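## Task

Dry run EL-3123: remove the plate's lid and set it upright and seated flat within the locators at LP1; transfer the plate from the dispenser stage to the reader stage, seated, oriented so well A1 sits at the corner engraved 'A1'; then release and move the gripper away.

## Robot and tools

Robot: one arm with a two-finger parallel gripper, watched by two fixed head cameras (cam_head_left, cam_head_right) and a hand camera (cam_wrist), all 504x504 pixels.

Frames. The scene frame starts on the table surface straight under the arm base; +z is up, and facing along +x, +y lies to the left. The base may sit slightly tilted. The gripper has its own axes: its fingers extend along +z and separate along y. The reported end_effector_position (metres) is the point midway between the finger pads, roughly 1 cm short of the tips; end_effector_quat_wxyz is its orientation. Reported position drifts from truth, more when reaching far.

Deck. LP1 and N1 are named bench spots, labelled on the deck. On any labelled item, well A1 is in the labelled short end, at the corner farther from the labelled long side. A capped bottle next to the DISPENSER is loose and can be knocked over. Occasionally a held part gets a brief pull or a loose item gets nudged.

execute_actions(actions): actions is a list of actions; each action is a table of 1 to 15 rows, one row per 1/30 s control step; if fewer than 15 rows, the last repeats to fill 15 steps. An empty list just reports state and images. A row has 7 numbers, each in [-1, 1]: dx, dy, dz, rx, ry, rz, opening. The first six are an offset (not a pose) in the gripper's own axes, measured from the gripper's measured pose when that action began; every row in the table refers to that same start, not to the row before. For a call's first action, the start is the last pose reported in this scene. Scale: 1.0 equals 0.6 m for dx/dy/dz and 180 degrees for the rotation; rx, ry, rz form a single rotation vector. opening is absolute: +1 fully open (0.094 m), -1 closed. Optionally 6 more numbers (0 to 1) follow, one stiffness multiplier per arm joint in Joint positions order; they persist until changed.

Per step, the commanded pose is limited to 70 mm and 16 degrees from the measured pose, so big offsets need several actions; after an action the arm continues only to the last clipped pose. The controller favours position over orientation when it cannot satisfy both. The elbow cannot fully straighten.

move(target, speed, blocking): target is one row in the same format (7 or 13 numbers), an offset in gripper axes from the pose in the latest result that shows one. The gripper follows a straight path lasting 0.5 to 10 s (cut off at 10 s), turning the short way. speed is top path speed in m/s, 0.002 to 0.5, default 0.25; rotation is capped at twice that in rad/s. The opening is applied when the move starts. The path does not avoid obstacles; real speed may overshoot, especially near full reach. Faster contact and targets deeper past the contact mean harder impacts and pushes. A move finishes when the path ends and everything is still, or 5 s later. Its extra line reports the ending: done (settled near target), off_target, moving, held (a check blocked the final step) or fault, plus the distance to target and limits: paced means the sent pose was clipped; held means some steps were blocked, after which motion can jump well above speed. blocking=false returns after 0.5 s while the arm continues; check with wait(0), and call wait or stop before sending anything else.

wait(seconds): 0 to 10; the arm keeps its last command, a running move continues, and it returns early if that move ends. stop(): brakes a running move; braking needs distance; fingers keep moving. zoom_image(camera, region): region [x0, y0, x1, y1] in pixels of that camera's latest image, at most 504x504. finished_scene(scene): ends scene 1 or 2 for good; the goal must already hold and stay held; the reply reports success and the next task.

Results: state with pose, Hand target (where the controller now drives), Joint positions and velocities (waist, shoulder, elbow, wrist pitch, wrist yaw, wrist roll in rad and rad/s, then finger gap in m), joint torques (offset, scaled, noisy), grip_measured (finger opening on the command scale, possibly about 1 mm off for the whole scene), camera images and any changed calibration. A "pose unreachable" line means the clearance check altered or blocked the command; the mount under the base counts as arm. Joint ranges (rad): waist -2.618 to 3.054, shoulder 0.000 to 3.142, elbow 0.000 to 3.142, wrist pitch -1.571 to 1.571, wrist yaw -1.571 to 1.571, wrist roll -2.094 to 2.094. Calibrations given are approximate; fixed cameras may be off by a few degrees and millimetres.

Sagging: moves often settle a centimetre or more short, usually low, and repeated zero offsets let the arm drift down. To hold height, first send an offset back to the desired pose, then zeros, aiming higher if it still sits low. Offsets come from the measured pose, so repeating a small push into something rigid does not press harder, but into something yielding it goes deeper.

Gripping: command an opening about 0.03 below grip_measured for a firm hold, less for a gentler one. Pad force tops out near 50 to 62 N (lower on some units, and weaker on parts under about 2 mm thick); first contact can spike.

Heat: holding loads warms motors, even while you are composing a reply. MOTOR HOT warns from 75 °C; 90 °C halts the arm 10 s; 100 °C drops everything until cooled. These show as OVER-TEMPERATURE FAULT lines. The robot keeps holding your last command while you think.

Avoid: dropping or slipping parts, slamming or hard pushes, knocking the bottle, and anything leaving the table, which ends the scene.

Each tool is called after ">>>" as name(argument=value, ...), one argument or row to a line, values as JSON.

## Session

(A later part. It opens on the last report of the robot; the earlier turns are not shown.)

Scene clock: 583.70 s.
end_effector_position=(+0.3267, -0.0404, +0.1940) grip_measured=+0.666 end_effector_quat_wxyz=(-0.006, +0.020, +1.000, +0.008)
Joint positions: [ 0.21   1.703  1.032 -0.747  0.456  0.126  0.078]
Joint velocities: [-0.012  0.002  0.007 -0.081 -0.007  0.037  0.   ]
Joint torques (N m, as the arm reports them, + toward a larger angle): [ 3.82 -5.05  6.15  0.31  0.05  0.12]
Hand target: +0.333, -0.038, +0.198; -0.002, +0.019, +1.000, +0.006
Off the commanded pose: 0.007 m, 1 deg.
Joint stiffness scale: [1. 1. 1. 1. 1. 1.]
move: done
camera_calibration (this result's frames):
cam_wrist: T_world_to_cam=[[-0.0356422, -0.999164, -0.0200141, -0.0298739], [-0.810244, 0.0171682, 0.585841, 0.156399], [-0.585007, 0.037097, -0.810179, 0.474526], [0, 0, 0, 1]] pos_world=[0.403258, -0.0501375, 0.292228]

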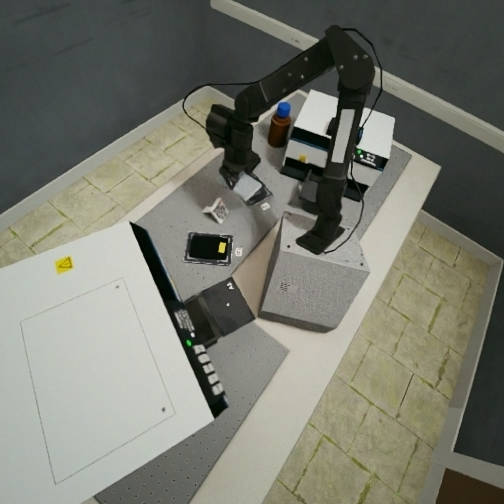

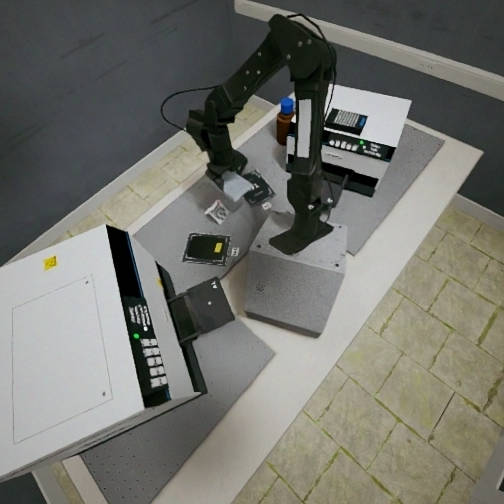

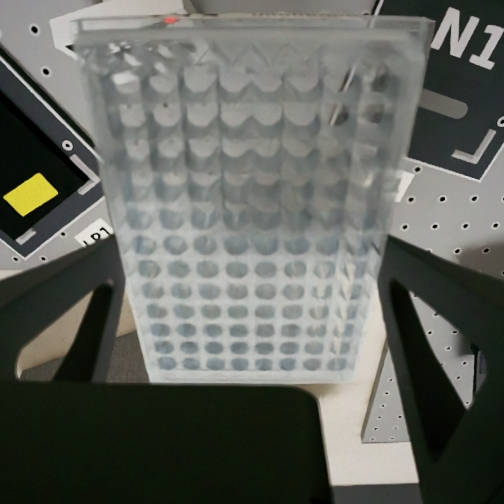

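>>> move(
  target=[0.3788, 0.5285, 0.053, 0.0042, -0.0048, 0.1261, 0.64],
  speed=0.25,
)

Scene clock: 600.97 s.
end_effector_position=(+0.1108, +0.2846, +0.1646) grip_measured=+0.666 end_effector_quat_wxyz=(-0.007, +0.216, +0.976, -0.001)
Joint positions: [ 1.336  2.484  1.18  -0.649  0.318  1.748  0.078]
Joint velocities: [ 0.002  0.002 -0.007 -0.022 -0.007  0.051  0.   ]
Joint torques (N m, as the arm reports them, + toward a larger angle): [ 3.44 -7.02  6.13  0.23  0.    0.16]
Hand target: +0.111, +0.289, +0.167; -0.006, +0.216, +0.976, -0.003
Off the commanded pose: 0.006 m, 1 deg.
Joint stiffness scale: [1. 1. 1. 1. 1. 1.]
move: done
camera_calibration (this result's frames):
cam_wrist: T_world_to_cam=[[-0.417111, -0.908854, 0.00147315, 0.29969], [-0.735121, 0.33833, 0.587477, -0.106877], [-0.53443, 0.24396, -0.809239, 0.247728], [0, 0, 0, 1]] pos_world=[0.17883, 0.248098, 0.262818]

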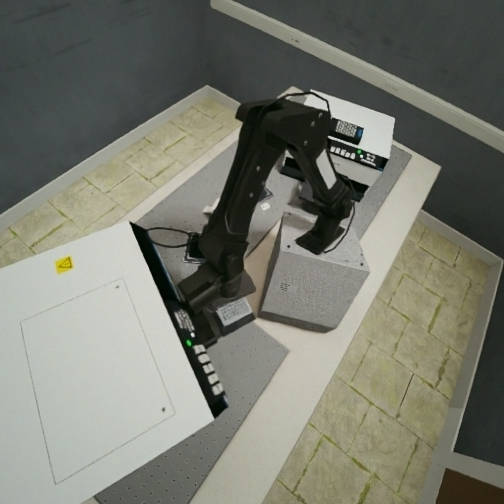

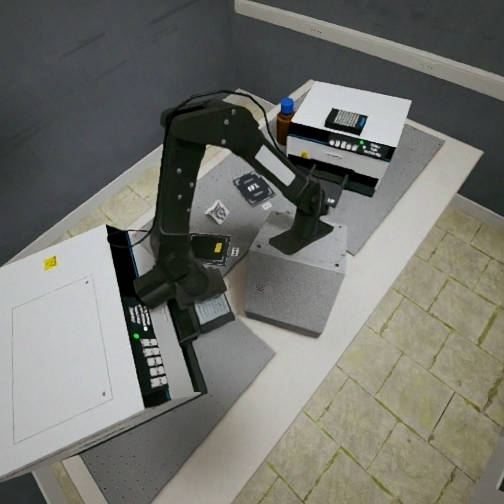

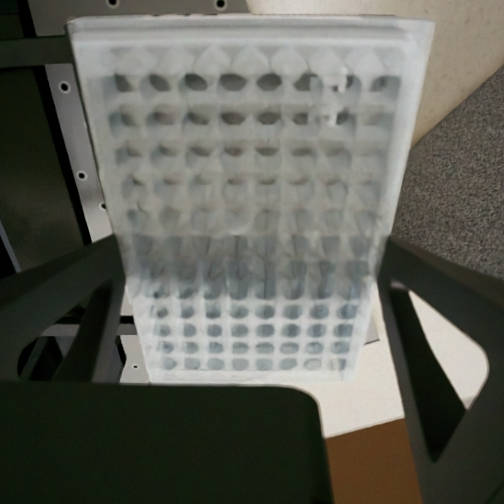

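>>> zoom_image(
  camera="cam_head_left",
  region=[140, 240, 270, 370],
)

>>> zoom_image(
  camera="cam_head_right",
  region=[110, 240, 240, 370],
)

>>> zoom_image(
  camera="cam_wrist",
  region=[0, 0, 504, 400],
)

Region (140, 240, 270, 370) of cam_head_left's 504x504 image, scaled by 3.877, with more detail than that image has.

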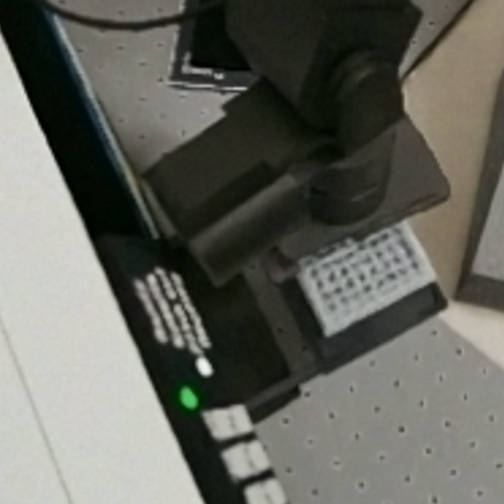

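Region (110, 240, 240, 370) of cam_head_right's 504x504 image, scaled by 3.877, with more detail than that image has.

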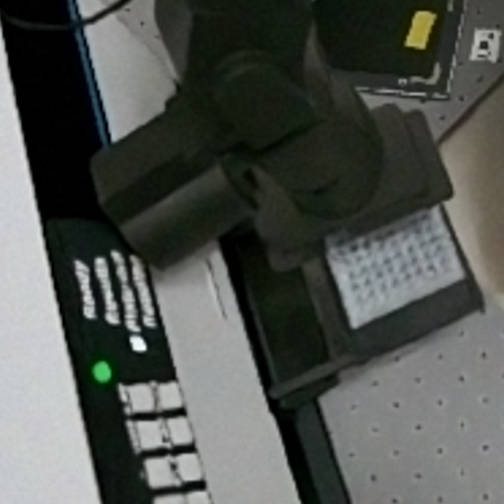

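Region (0, 0, 504, 400) of cam_wrist's 504x504 image, scaled by 1.000; it fills the top 400 rows of this view, and the rest is white.

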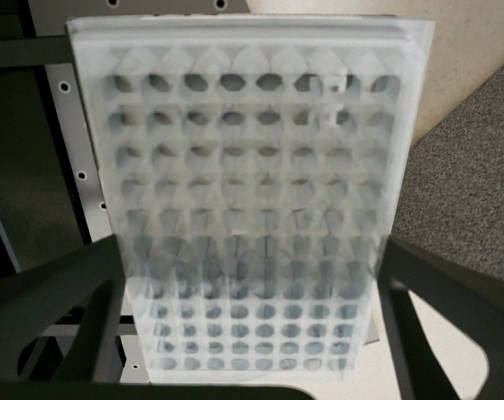

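>>> move(
  target=[0.03, 0.0147, 0.0067, -0.0064, -0.0064, 0, 0.64],
  speed=0.06,
)

Scene clock: 632.20 s.
end_effector_position=(+0.0985, +0.2895, +0.1574) grip_measured=+0.666 end_effector_quat_wxyz=(-0.001, +0.217, +0.976, -0.006)
Joint positions: [ 1.375  2.527  1.193 -0.64   0.318  1.79   0.078]
Joint velocities: [ 0.007  0.007 -0.012 -0.007 -0.007 -0.007  0.001]
Joint torques (N m, as the arm reports them, + toward a larger angle): [ 3.87 -7.14  5.75  0.53  0.03  0.1 ]
Hand target: +0.098, +0.300, +0.161; +0.004, +0.216, +0.976, +0.006
Off the commanded pose: 0.011 m, 2 deg.
Joint stiffness scale: [1. 1. 1. 1. 1. 1.]
move: off_target
camera_calibration (this result's frames):
cam_wrist: T_world_to_cam=[[-0.41844, -0.908214, 0.00744023, 0.297963], [-0.741324, 0.346259, 0.574929, -0.113069], [-0.524735, 0.235057, -0.818169, 0.237181], [0, 0, 0, 1]] pos_world=[0.165316, 0.254014, 0.256844]

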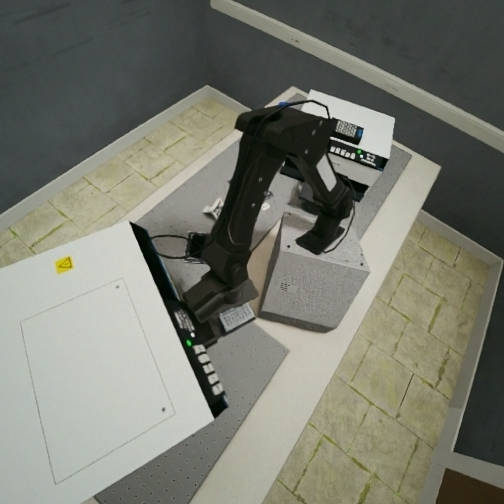

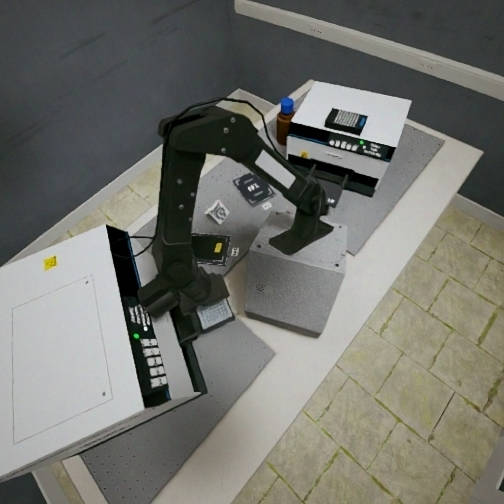

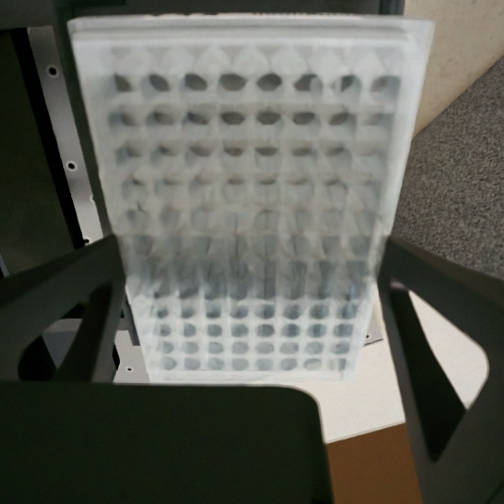

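>>> zoom_image(
  camera="cam_wrist",
  region=[0, 0, 250, 120],
)

>>> zoom_image(
  camera="cam_wrist",
  region=[250, 0, 500, 120],
)

>>> zoom_image(
  camera="cam_wrist",
  region=[60, 180, 300, 390],
)

>>> zoom_image(
  camera="cam_head_left",
  region=[160, 270, 230, 340],
)

Region (0, 0, 250, 120) of cam_wrist's 504x504 image, scaled by 2.016, with more detail than that image has; it fills the top 242 rows of this view, and the rest is white.

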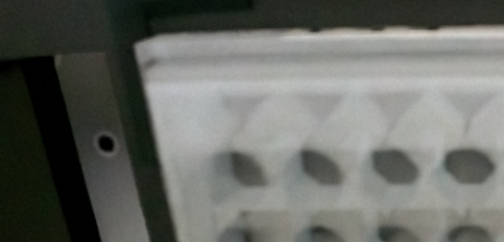

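Region (250, 0, 500, 120) of cam_wrist's 504x504 image, scaled by 2.016, with more detail than that image has; it fills the top 242 rows of this view, and the rest is white.

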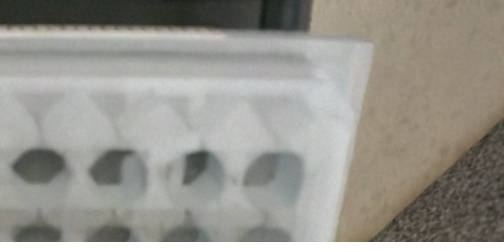

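Region (60, 180, 300, 390) of cam_wrist's 504x504 image, scaled by 2.100, with more detail than that image has; it fills the top 441 rows of this view, and the rest is white.

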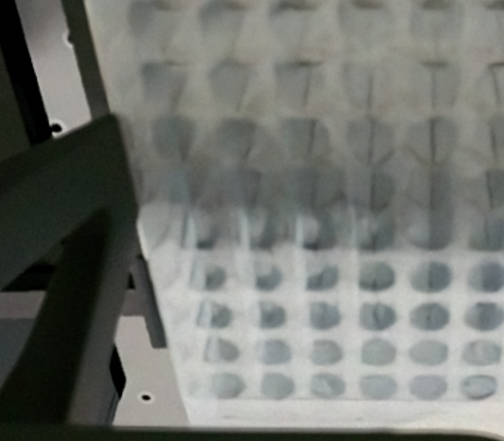

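Region (160, 270, 230, 340) of cam_head_left's 504x504 image, scaled by 7.200, with more detail than that image has.

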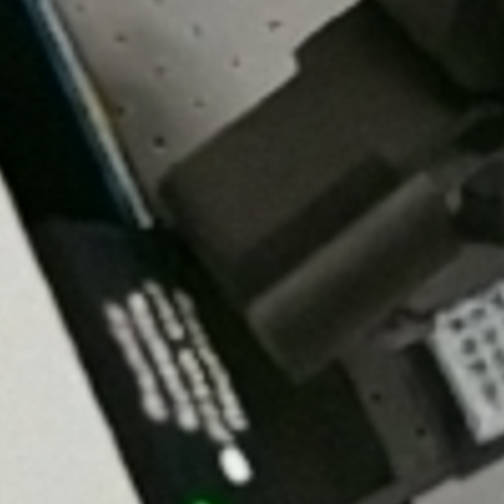

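>>> execute_actions(
  actions=[
    [[0.0073,0.0169,-0.0051,-0.0093,-0.0014,-0.0008,0.64],[0.0067,0.0177,-0.0046,-0.01,-0.0012,-0.0015,0.64],[0.006,0.0186,-0.004,-0.0108,-0.0011,-0.0023,0.64],[0.0053,0.0194,-0.0035,-0.0115,-0.001,-0.003,0.64],[0.0047,0.0203,-0.0029,-0.0122,-0.0009,-0.0038,0.64],[0.004,0.0211,-0.0023,-0.0129,-0.0007,-0.0045,0.64],[0.0033,0.022,-0.0018,-0.0136,-0.0006,-0.0053,0.64],[0.0027,0.0229,-0.0012,-0.0143,-0.0005,-0.006,0.64],[0.002,0.0237,-0.0007,-0.0151,-0.0004,-0.0068,0.64],[0.0013,0.0246,-0.0001,-0.0158,-0.0002,-0.0075,0.64],[0.0007,0.0255,0.0005,-0.0165,-0.0001,-0.0083,0.64],[0,0.0263,0.001,-0.0172,0,-0.009,0.64]],
  ],
)

>>> wait(
  seconds=0.4,
)

Scene clock: 661.27 s.
end_effector_position=(+0.1007, +0.2985, +0.1575) grip_measured=+0.666 end_effector_quat_wxyz=(+0.000, +0.205, +0.979, +0.012)
Joint positions: [ 1.375  2.527  1.193 -0.601  0.318  1.753  0.078]
Joint velocities: [-0.012  0.012 -0.007  0.051 -0.051 -0.066  0.001]
Joint torques (N m, as the arm reports them, + toward a larger angle): [ 2.68 -7.52  4.8   0.59  0.14 -0.14]
Hand target: +0.105, +0.304, +0.157; +0.006, +0.203, +0.979, +0.020
Off the commanded pose: 0.007 m, 1 deg.
Joint stiffness scale: [1. 1. 1. 1. 1. 1.]
camera_calibration (this result's frames):
cam_wrist: T_world_to_cam=[[-0.396392, -0.917623, -0.0290042, 0.313444], [-0.75445, 0.307577, 0.579829, -0.102505], [-0.523143, 0.251722, -0.814222, 0.230494], [0, 0, 0, 1]] pos_world=[0.167493, 0.261132, 0.2562]

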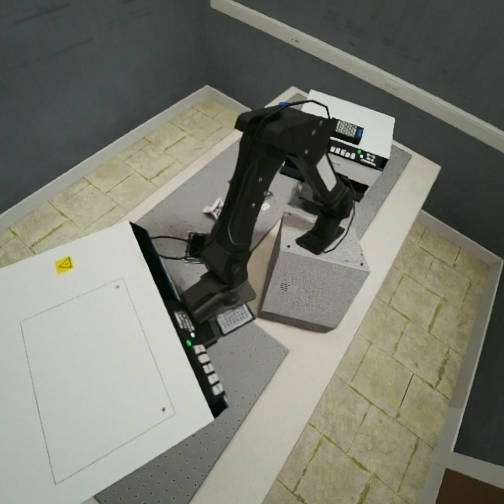

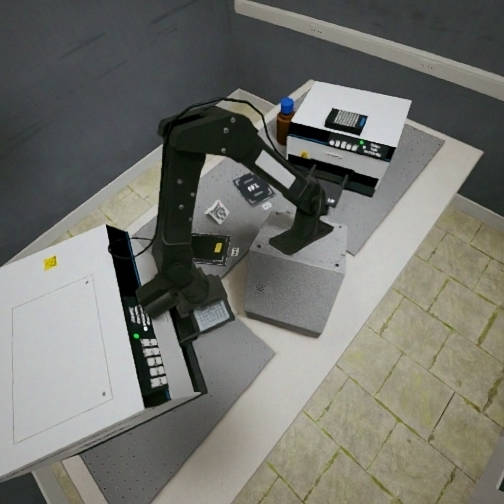

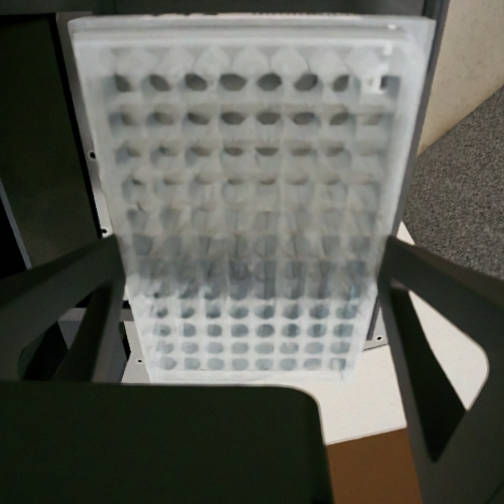

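Scene clock: 661.67 s.
end_effector_position=(+0.1012, +0.3003, +0.1575) grip_measured=+0.666 end_effector_quat_wxyz=(+0.000, +0.202, +0.979, +0.016)
Joint positions: [ 1.375  2.527  1.193 -0.593  0.319  1.745  0.078]
Joint velocities: [ 0.002  0.002 -0.007 -0.037  0.037  0.022 -0.002]
Joint torques (N m, as the arm reports them, + toward a larger angle): [ 2.56 -7.58  4.84  0.67  0.12 -0.07]
Hand target: +0.105, +0.304, +0.157; +0.006, +0.203, +0.979, +0.020
Off the commanded pose: 0.005 m, 1 deg.
Joint stiffness scale: [1. 1. 1. 1. 1. 1.]
wait: 0.40 s; at rest by 0.20 s
camera_calibration (this result's frames):
cam_wrist: T_world_to_cam=[[-0.390469, -0.919903, -0.0362369, 0.316481], [-0.757663, 0.298746, 0.580256, -0.0998006], [-0.522953, 0.254027, -0.813628, 0.22954], [0, 0, 0, 1]] pos_world=[0.167999, 0.262637, 0.256138]

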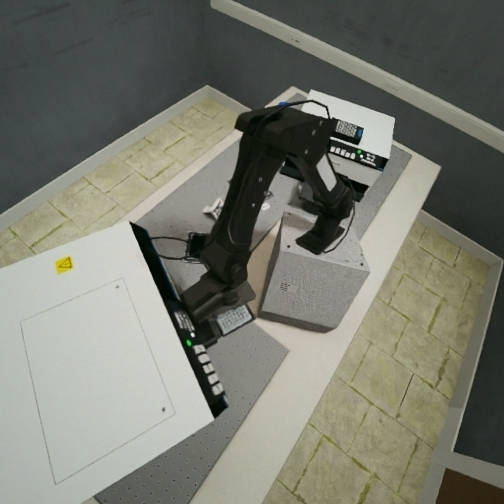

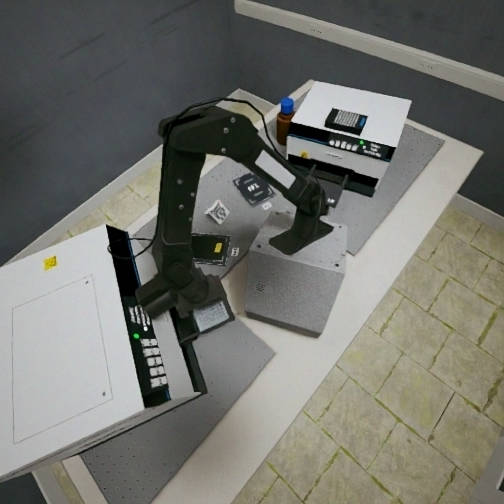

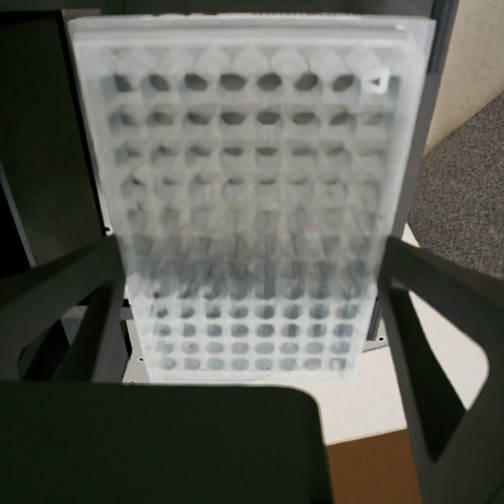

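>>> zoom_image(
  camera="cam_head_left",
  region=[165, 280, 215, 330],
)

>>> zoom_image(
  camera="cam_head_right",
  region=[115, 265, 185, 335],
)

Region (165, 280, 215, 330) of cam_head_left's 504x504 image, scaled by 10.080, with more detail than that image has.

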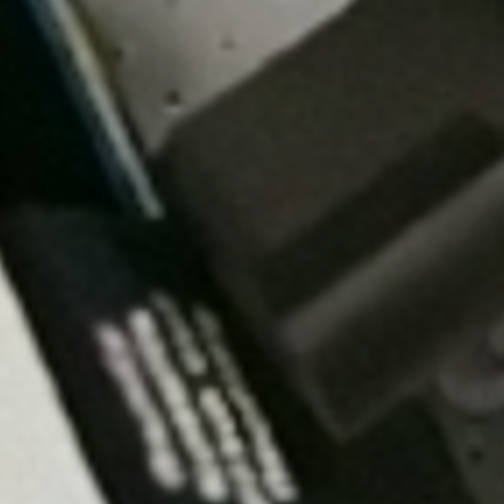

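Region (115, 265, 185, 335) of cam_head_right's 504x504 image, scaled by 7.200, with more detail than that image has.

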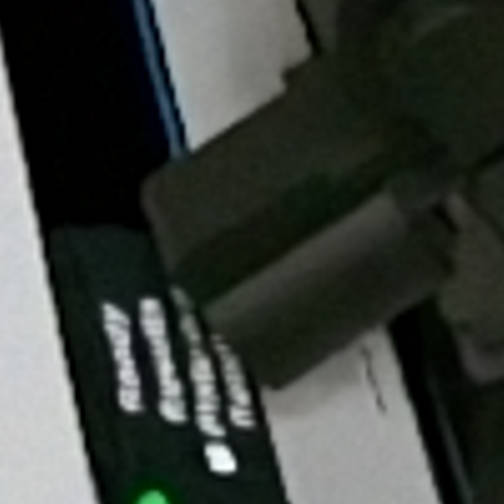

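>>> execute_actions(
  actions=[
    [[-0.004,0.0072,0.0034,-0.0024,-0.0033,0.0007,0.64],[-0.0041,0.0065,0.005,-0.0014,-0.0033,0.0009,0.64],[-0.0043,0.0057,0.0067,-0.0005,-0.0034,0.001,0.64],[-0.0045,0.0049,0.0084,0.0005,-0.0034,0.0011,0.64],[-0.0046,0.0042,0.0101,0.0014,-0.0035,0.0013,0.64],[-0.0048,0.0034,0.0118,0.0024,-0.0036,0.0014,0.64],[-0.005,0.0026,0.0134,0.0033,-0.0036,0.0015,0.64],[-0.0051,0.0019,0.0151,0.0042,-0.0037,0.0017,0.64],[-0.0053,0.0011,0.0168,0.0052,-0.0037,0.0018,0.64],[-0.0055,0.0003,0.0184,0.0061,-0.0038,0.0019,0.64],[-0.0056,-0.0004,0.0201,0.0071,-0.0038,0.0021,0.64],[-0.0058,-0.0012,0.0218,0.008,-0.0039,0.0022,0.64]],
  ],
)

>>> wait(
  seconds=0.4,
)

Scene clock: 713.37 s.
end_effector_position=(+0.1000, +0.2935, +0.1445) grip_measured=+0.666 end_effector_quat_wxyz=(-0.002, +0.203, +0.979, -0.002)
Joint positions: [ 1.359  2.563  1.193 -0.591  0.321  1.744  0.078]
Joint velocities: [-0.007  0.007  0.007 -0.007 -0.007  0.007 -0.001]
Joint torques (N m, as the arm reports them, + toward a larger angle): [ 2.73 -7.31  5.38  0.5   0.12 -0.06]
Hand target: +0.104, +0.298, +0.144; +0.004, +0.205, +0.979, +0.002
Off the commanded pose: 0.007 m, 1 deg.
Joint stiffness scale: [1. 1. 1. 1. 1. 1.]
camera_calibration (this result's frames):
cam_wrist: T_world_to_cam=[[-0.393298, -0.919411, 0.000111125, 0.304179], [-0.749669, 0.320758, 0.578887, -0.0981384], [-0.532271, 0.227592, -0.815408, 0.229013], [0, 0, 0, 1]] pos_world=[0.167959, 0.259023, 0.243516]

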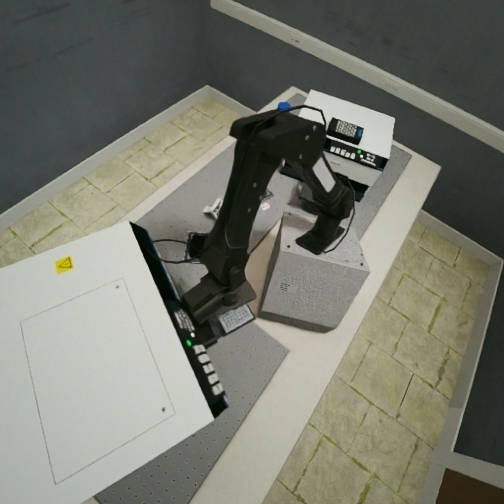

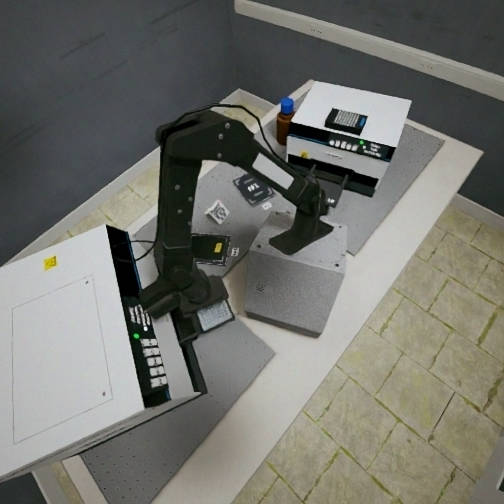

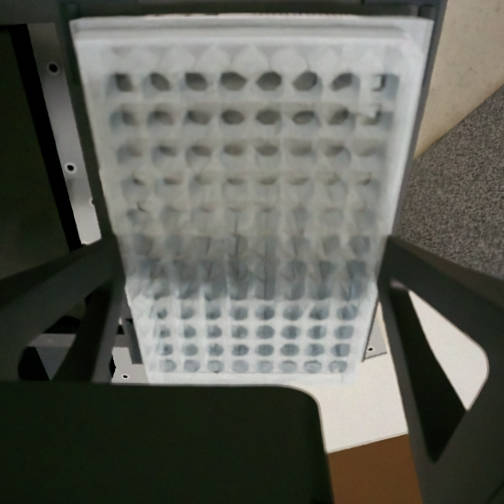

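Scene clock: 713.77 s.
end_effector_position=(+0.1000, +0.2935, +0.1445) grip_measured=+0.666 end_effector_quat_wxyz=(-0.002, +0.203, +0.979, -0.002)
Joint positions: [ 1.359  2.563  1.193 -0.591  0.321  1.744  0.078]
Joint velocities: [ 0.022 -0.002 -0.012  0.007 -0.037 -0.051 -0.001]
Joint torques (N m, as the arm reports them, + toward a larger angle): [ 2.79 -7.58  5.27  0.5   0.09  0.02]
Hand target: +0.104, +0.298, +0.144; +0.004, +0.205, +0.979, +0.002
Off the commanded pose: 0.007 m, 1 deg.
Joint stiffness scale: [1. 1. 1. 1. 1. 1.]
wait: 0.40 s; at rest by 0.17 s
camera_calibration (this result's frames):
cam_wrist: T_world_to_cam=[[-0.393298, -0.919411, 0.000111125, 0.304179], [-0.749669, 0.320758, 0.578887, -0.0981384], [-0.532271, 0.227592, -0.815408, 0.229013], [0, 0, 0, 1]] pos_world=[0.167959, 0.259023, 0.243516]

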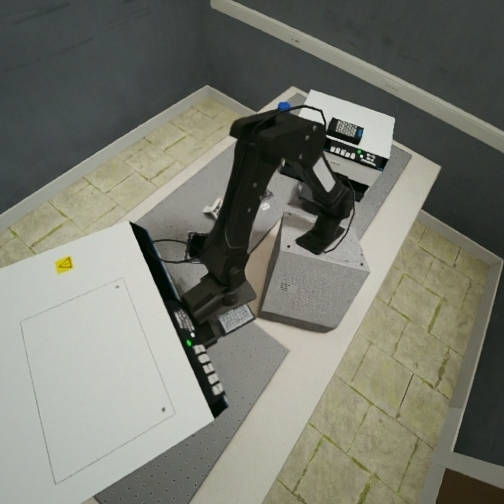

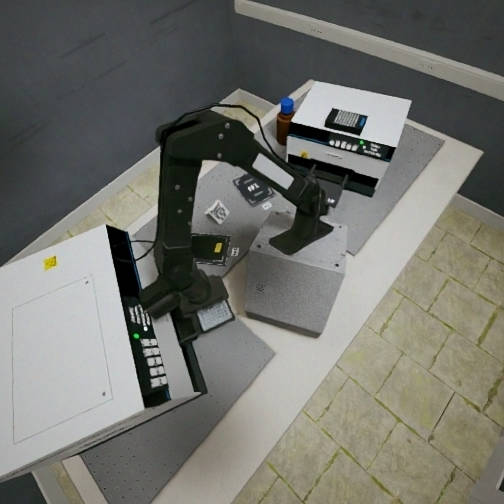

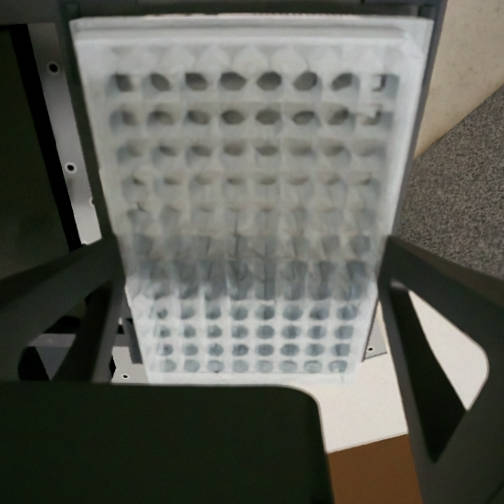

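>>> execute_actions(
  actions=[],
)

Scene clock: 730.37 s.
end_effector_position=(+0.1000, +0.2935, +0.1445) grip_measured=+0.666 end_effector_quat_wxyz=(-0.002, +0.203, +0.979, -0.002)
Joint positions: [ 1.359  2.563  1.193 -0.591  0.321  1.744  0.078]
Joint velocities: [-0.002  0.002  0.002 -0.066  0.007  0.022  0.001]
Joint torques (N m, as the arm reports them, + toward a larger angle): [ 2.76 -7.42  5.15  0.5   0.14  0.  ]
Hand target: +0.104, +0.298, +0.144; +0.004, +0.205, +0.979, +0.002
Off the commanded pose: 0.007 m, 1 deg.
Joint stiffness scale: [1. 1. 1. 1. 1. 1.]
camera_calibration (this result's frames):
cam_wrist: T_world_to_cam=[[-0.393298, -0.919411, 0.000111125, 0.304179], [-0.749669, 0.320758, 0.578887, -0.0981384], [-0.532271, 0.227592, -0.815408, 0.229013], [0, 0, 0, 1]] pos_world=[0.167959, 0.259023, 0.243516]

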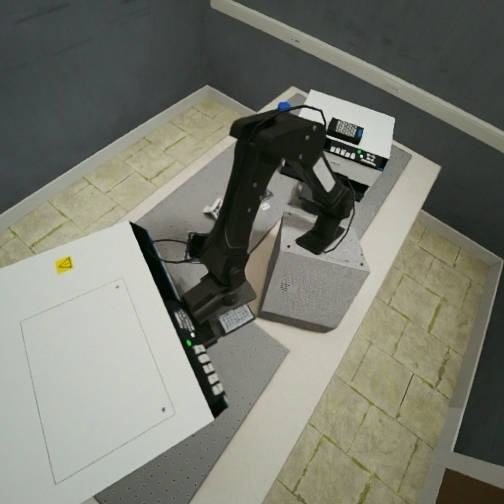

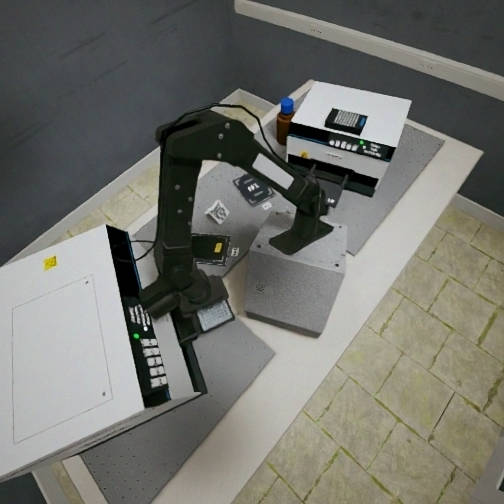

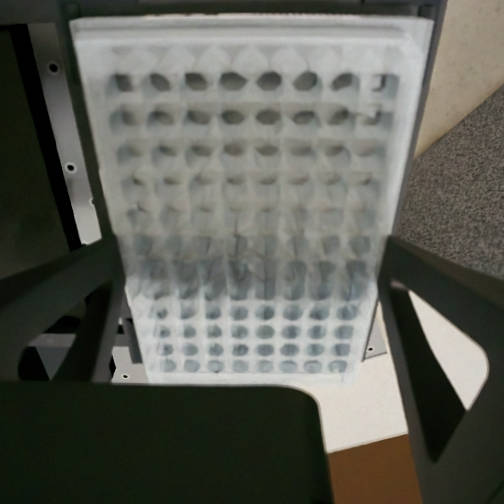

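>>> zoom_image(
  camera="cam_wrist",
  region=[40, 0, 480, 110],
)

>>> zoom_image(
  camera="cam_head_right",
  region=[160, 270, 260, 350],
)

Region (40, 0, 480, 110) of cam_wrist's 504x504 image, scaled by 1.145, with more detail than that image has; it fills the top 126 rows of this view, and the rest is white.

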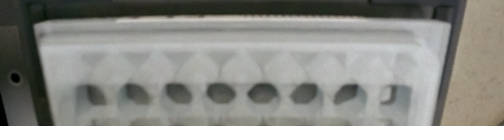

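Region (160, 270, 260, 350) of cam_head_right's 504x504 image, scaled by 5.040, with more detail than that image has; it fills the top 403 rows of this view, and the rest is white.

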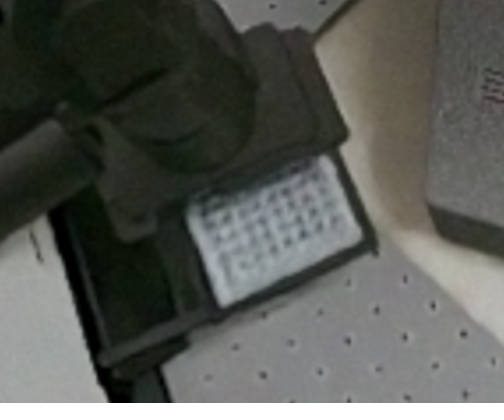

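>>> execute_actions(
  actions=[
    [[-0.0035,0.0095,0.0,-0.0033,-0.0033,0.0013,0.64],[-0.004,0.0095,-0.001,-0.0033,-0.0033,0.0013,0.64],[-0.0045,0.0095,-0.002,-0.0033,-0.0033,0.0014,0.64],[-0.005,0.0095,-0.003,-0.0033,-0.0033,0.0015,0.64],[-0.0055,0.0095,-0.004,-0.0033,-0.0033,0.0016,0.64],[-0.006,0.0095,-0.004,-0.0033,-0.0033,0.0017,0.64],[-0.0065,0.0095,-0.004,-0.0033,-0.0033,0.0018,0.64],[-0.007,0.0095,-0.004,-0.0033,-0.0033,0.0019,0.64],[-0.0075,0.0095,-0.004,-0.0033,-0.0033,0.002,0.64],[-0.008,0.0095,-0.004,-0.0033,-0.0033,0.002,0.64],[-0.0085,0.0095,-0.004,-0.0033,-0.0033,0.002,0.64],[-0.009,0.0095,-0.004,-0.0033,-0.0033,0.002,0.64]],
  ],
)

>>> wait(
  seconds=0.3,
)

Scene clock: 746.00 s.
end_effector_position=(+0.1000, +0.2935, +0.1445) grip_measured=+0.666 end_effector_quat_wxyz=(-0.002, +0.203, +0.979, -0.002)
Joint positions: [ 1.359  2.563  1.193 -0.591  0.321  1.744  0.078]
Joint velocities: [-0.007 -0.007  0.002 -0.007 -0.037 -0.066 -0.   ]
Joint torques (N m, as the arm reports them, + toward a larger angle): [ 2.19 -8.37  5.    0.43  0.17 -0.03]
Hand target: +0.107, +0.296, +0.147; +0.004, +0.207, +0.978, +0.002
Off the commanded pose: 0.008 m, 1 deg.
Joint stiffness scale: [1. 1. 1. 1. 1. 1.]
camera_calibration (this result's frames):
cam_wrist: T_world_to_cam=[[-0.392948, -0.919561, 0.000109808, 0.304188], [-0.749791, 0.320471, 0.578889, -0.0980422], [-0.532359, 0.227391, -0.815407, 0.229081], [0, 0, 0, 1]] pos_world=[0.167972, 0.259048, 0.243516]

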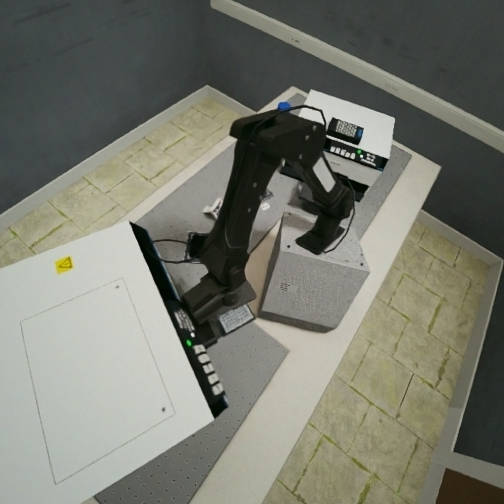

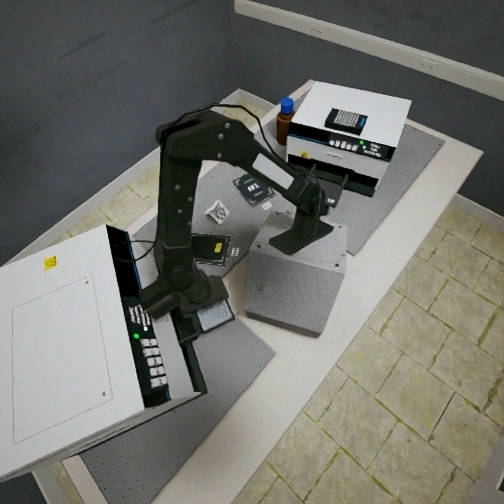

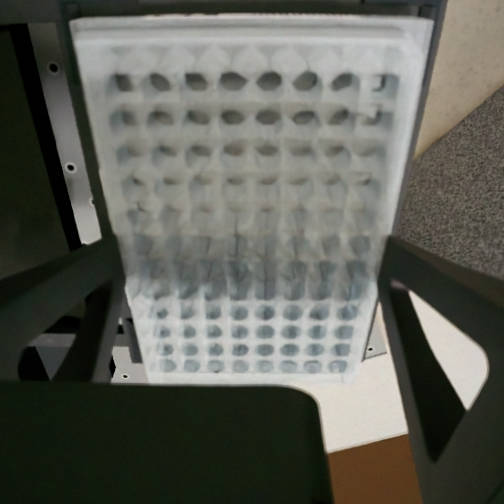

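Scene clock: 746.30 s.
end_effector_position=(+0.1001, +0.2935, +0.1445) grip_measured=+0.666 end_effector_quat_wxyz=(-0.002, +0.203, +0.979, -0.002)
Joint positions: [ 1.359  2.563  1.193 -0.591  0.321  1.743  0.078]
Joint velocities: [-0.007 -0.002  0.017 -0.022  0.007  0.007 -0.   ]
Joint torques (N m, as the arm reports them, + toward a larger angle): [ 2.46 -8.29  5.04  0.42  0.15 -0.02]
Hand target: +0.107, +0.296, +0.147; +0.004, +0.206, +0.978, +0.002
Off the commanded pose: 0.008 m, 1 deg.
Joint stiffness scale: [1. 1. 1. 1. 1. 1.]
wait: 0.30 s; at rest by 0.17 s
camera_calibration (this result's frames):
cam_wrist: T_world_to_cam=[[-0.392595, -0.919711, 0.0000450778, 0.304218], [-0.750128, 0.320234, 0.578583, -0.0978401], [-0.532144, 0.227115, -0.815623, 0.22921], [0, 0, 0, 1]] pos_world=[0.168015, 0.259067, 0.243544]

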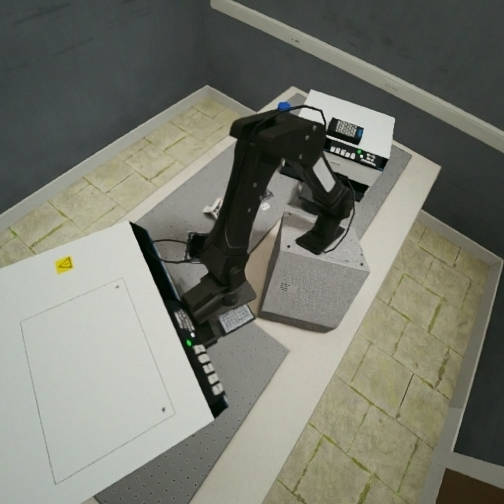

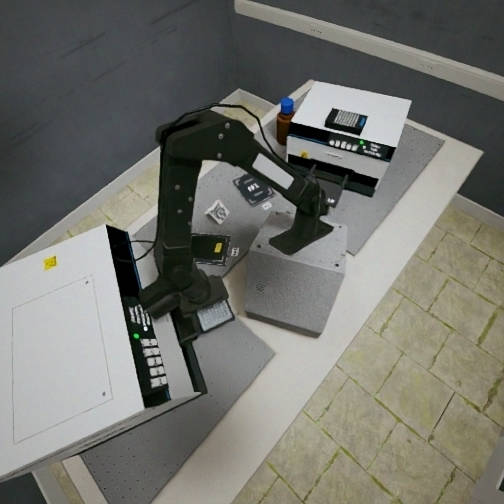

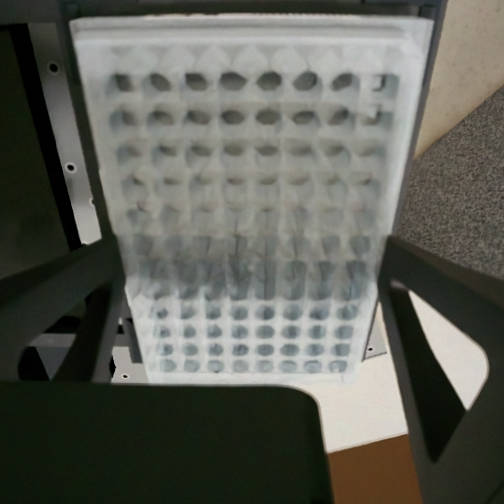

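>>> execute_actions(
  actions=[
    [[-0.0095,0.0095,-0.004,-0.0033,-0.0033,0.002,0.64],[-0.010,0.0095,-0.004,-0.0033,-0.0033,0.002,0.64],[-0.0105,0.0095,-0.0045,-0.0033,-0.0033,0.002,0.64],[-0.011,0.0095,-0.0045,-0.0033,-0.0033,0.002,0.64],[-0.0115,0.0095,-0.005,-0.0033,-0.0033,0.002,0.64],[-0.012,0.0095,-0.005,-0.0033,-0.0033,0.002,0.64],[-0.0125,0.0095,-0.005,-0.0033,-0.0033,0.002,0.64],[-0.013,0.0095,-0.005,-0.0033,-0.0033,0.002,0.64],[-0.0135,0.0095,-0.005,-0.0033,-0.0033,0.002,0.64],[-0.014,0.0095,-0.005,-0.0033,-0.0033,0.002,0.64]],
  ],
)

>>> wait(
  seconds=0.3,
)

Scene clock: 752.10 s.
end_effector_position=(+0.1038, +0.2918, +0.1431) grip_measured=+0.666 end_effector_quat_wxyz=(-0.002, +0.205, +0.979, -0.004)
Joint positions: [ 1.346  2.563  1.193 -0.591  0.326  1.736  0.078]
Joint velocities: [ 0.002 -0.017 -0.007  0.007  0.037  0.081  0.001]
Joint torques (N m, as the arm reports them, + toward a larger angle): [ 2.66 -8.77  4.79  0.38  0.16  0.02]
Hand target: +0.110, +0.295, +0.148; +0.004, +0.206, +0.979, +0.002
Off the commanded pose: 0.008 m, 1 deg.
Joint stiffness scale: [1. 1. 1. 1. 1. 1.]
camera_calibration (this result's frames):
cam_wrist: T_world_to_cam=[[-0.396682, -0.917947, 0.00401112, 0.303512], [-0.747882, 0.325718, 0.578429, -0.0955593], [-0.532273, 0.226453, -0.815723, 0.230651], [0, 0, 0, 1]] pos_world=[0.1717, 0.257502, 0.242204]

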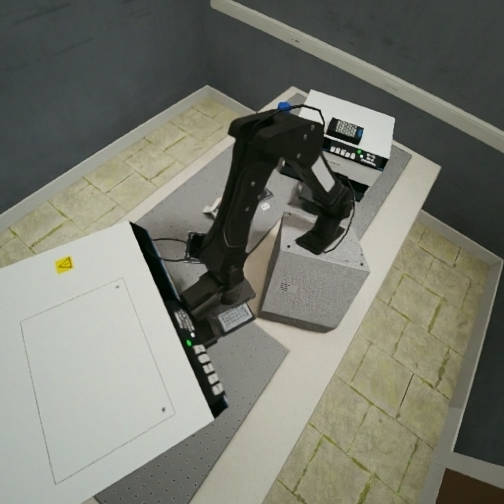

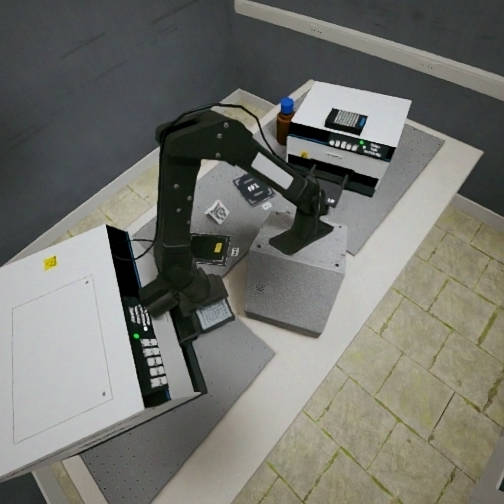

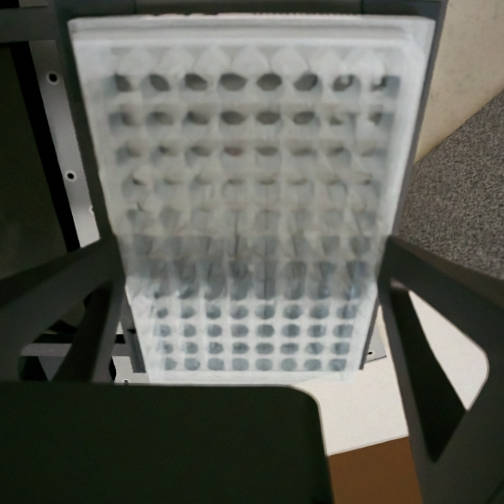

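Scene clock: 752.40 s.
end_effector_position=(+0.1038, +0.2918, +0.1431) grip_measured=+0.666 end_effector_quat_wxyz=(-0.002, +0.205, +0.979, -0.004)
Joint positions: [ 1.346  2.563  1.193 -0.591  0.326  1.736  0.078]
Joint velocities: [-0.007 -0.007 -0.012  0.022 -0.007  0.037 -0.   ]
Joint torques (N m, as the arm reports them, + toward a larger angle): [ 2.66 -8.74  4.77  0.41  0.15 -0.07]
Hand target: +0.110, +0.295, +0.148; +0.004, +0.206, +0.979, +0.002
Off the commanded pose: 0.008 m, 1 deg.
Joint stiffness scale: [1. 1. 1. 1. 1. 1.]
wait: 0.30 s; at rest by 0.17 s
camera_calibration (this result's frames):
cam_wrist: T_world_to_cam=[[-0.396332, -0.918098, 0.00401001, 0.30352], [-0.748005, 0.325431, 0.578431, -0.0954633], [-0.532362, 0.226251, -0.815721, 0.230719], [0, 0, 0, 1]] pos_world=[0.171714, 0.257527, 0.242204]

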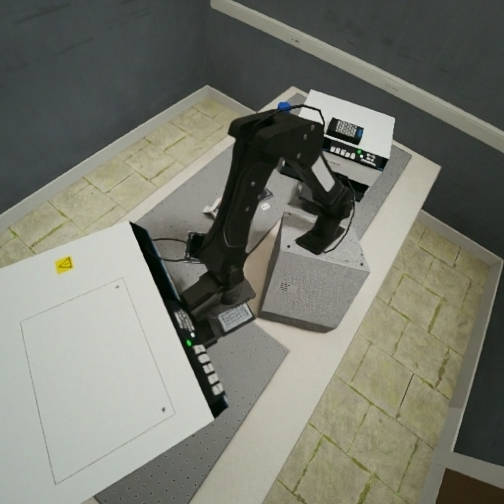

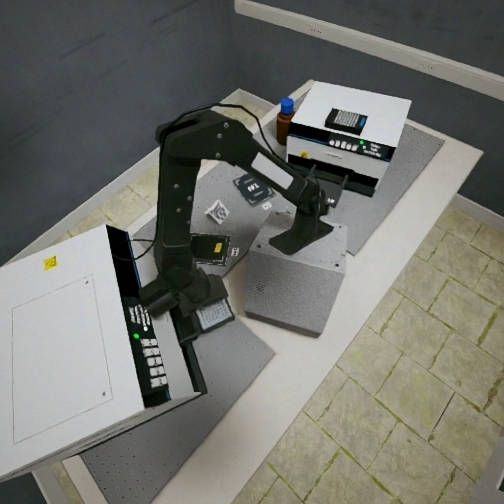

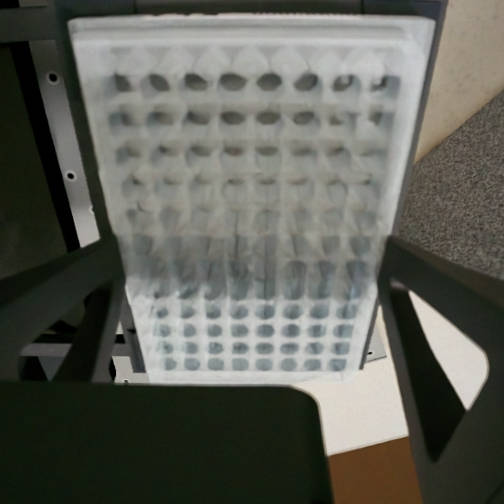

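>>> zoom_image(
  camera="cam_wrist",
  region=[330, 0, 470, 90],
)

>>> zoom_image(
  camera="cam_wrist",
  region=[40, 0, 180, 90],
)

>>> zoom_image(
  camera="cam_wrist",
  region=[110, 300, 400, 395],
)

Region (330, 0, 470, 90) of cam_wrist's 504x504 image, scaled by 3.600, with more detail than that image has; it fills the top 324 rows of this view, and the rest is white.

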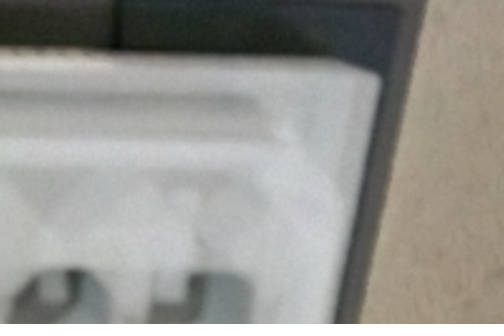

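Region (40, 0, 180, 90) of cam_wrist's 504x504 image, scaled by 3.600, with more detail than that image has; it fills the top 324 rows of this view, and the rest is white.

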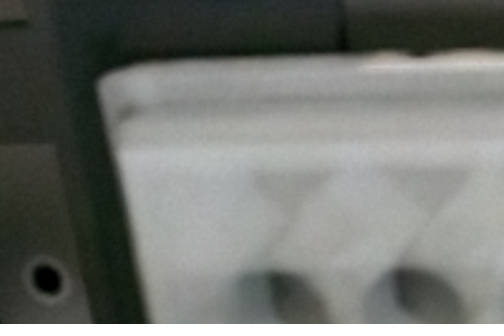

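Region (110, 300, 400, 395) of cam_wrist's 504x504 image, scaled by 1.738, with more detail than that image has; it fills the top 165 rows of this view, and the rest is white.

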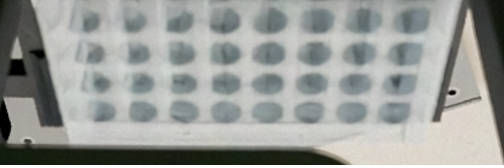

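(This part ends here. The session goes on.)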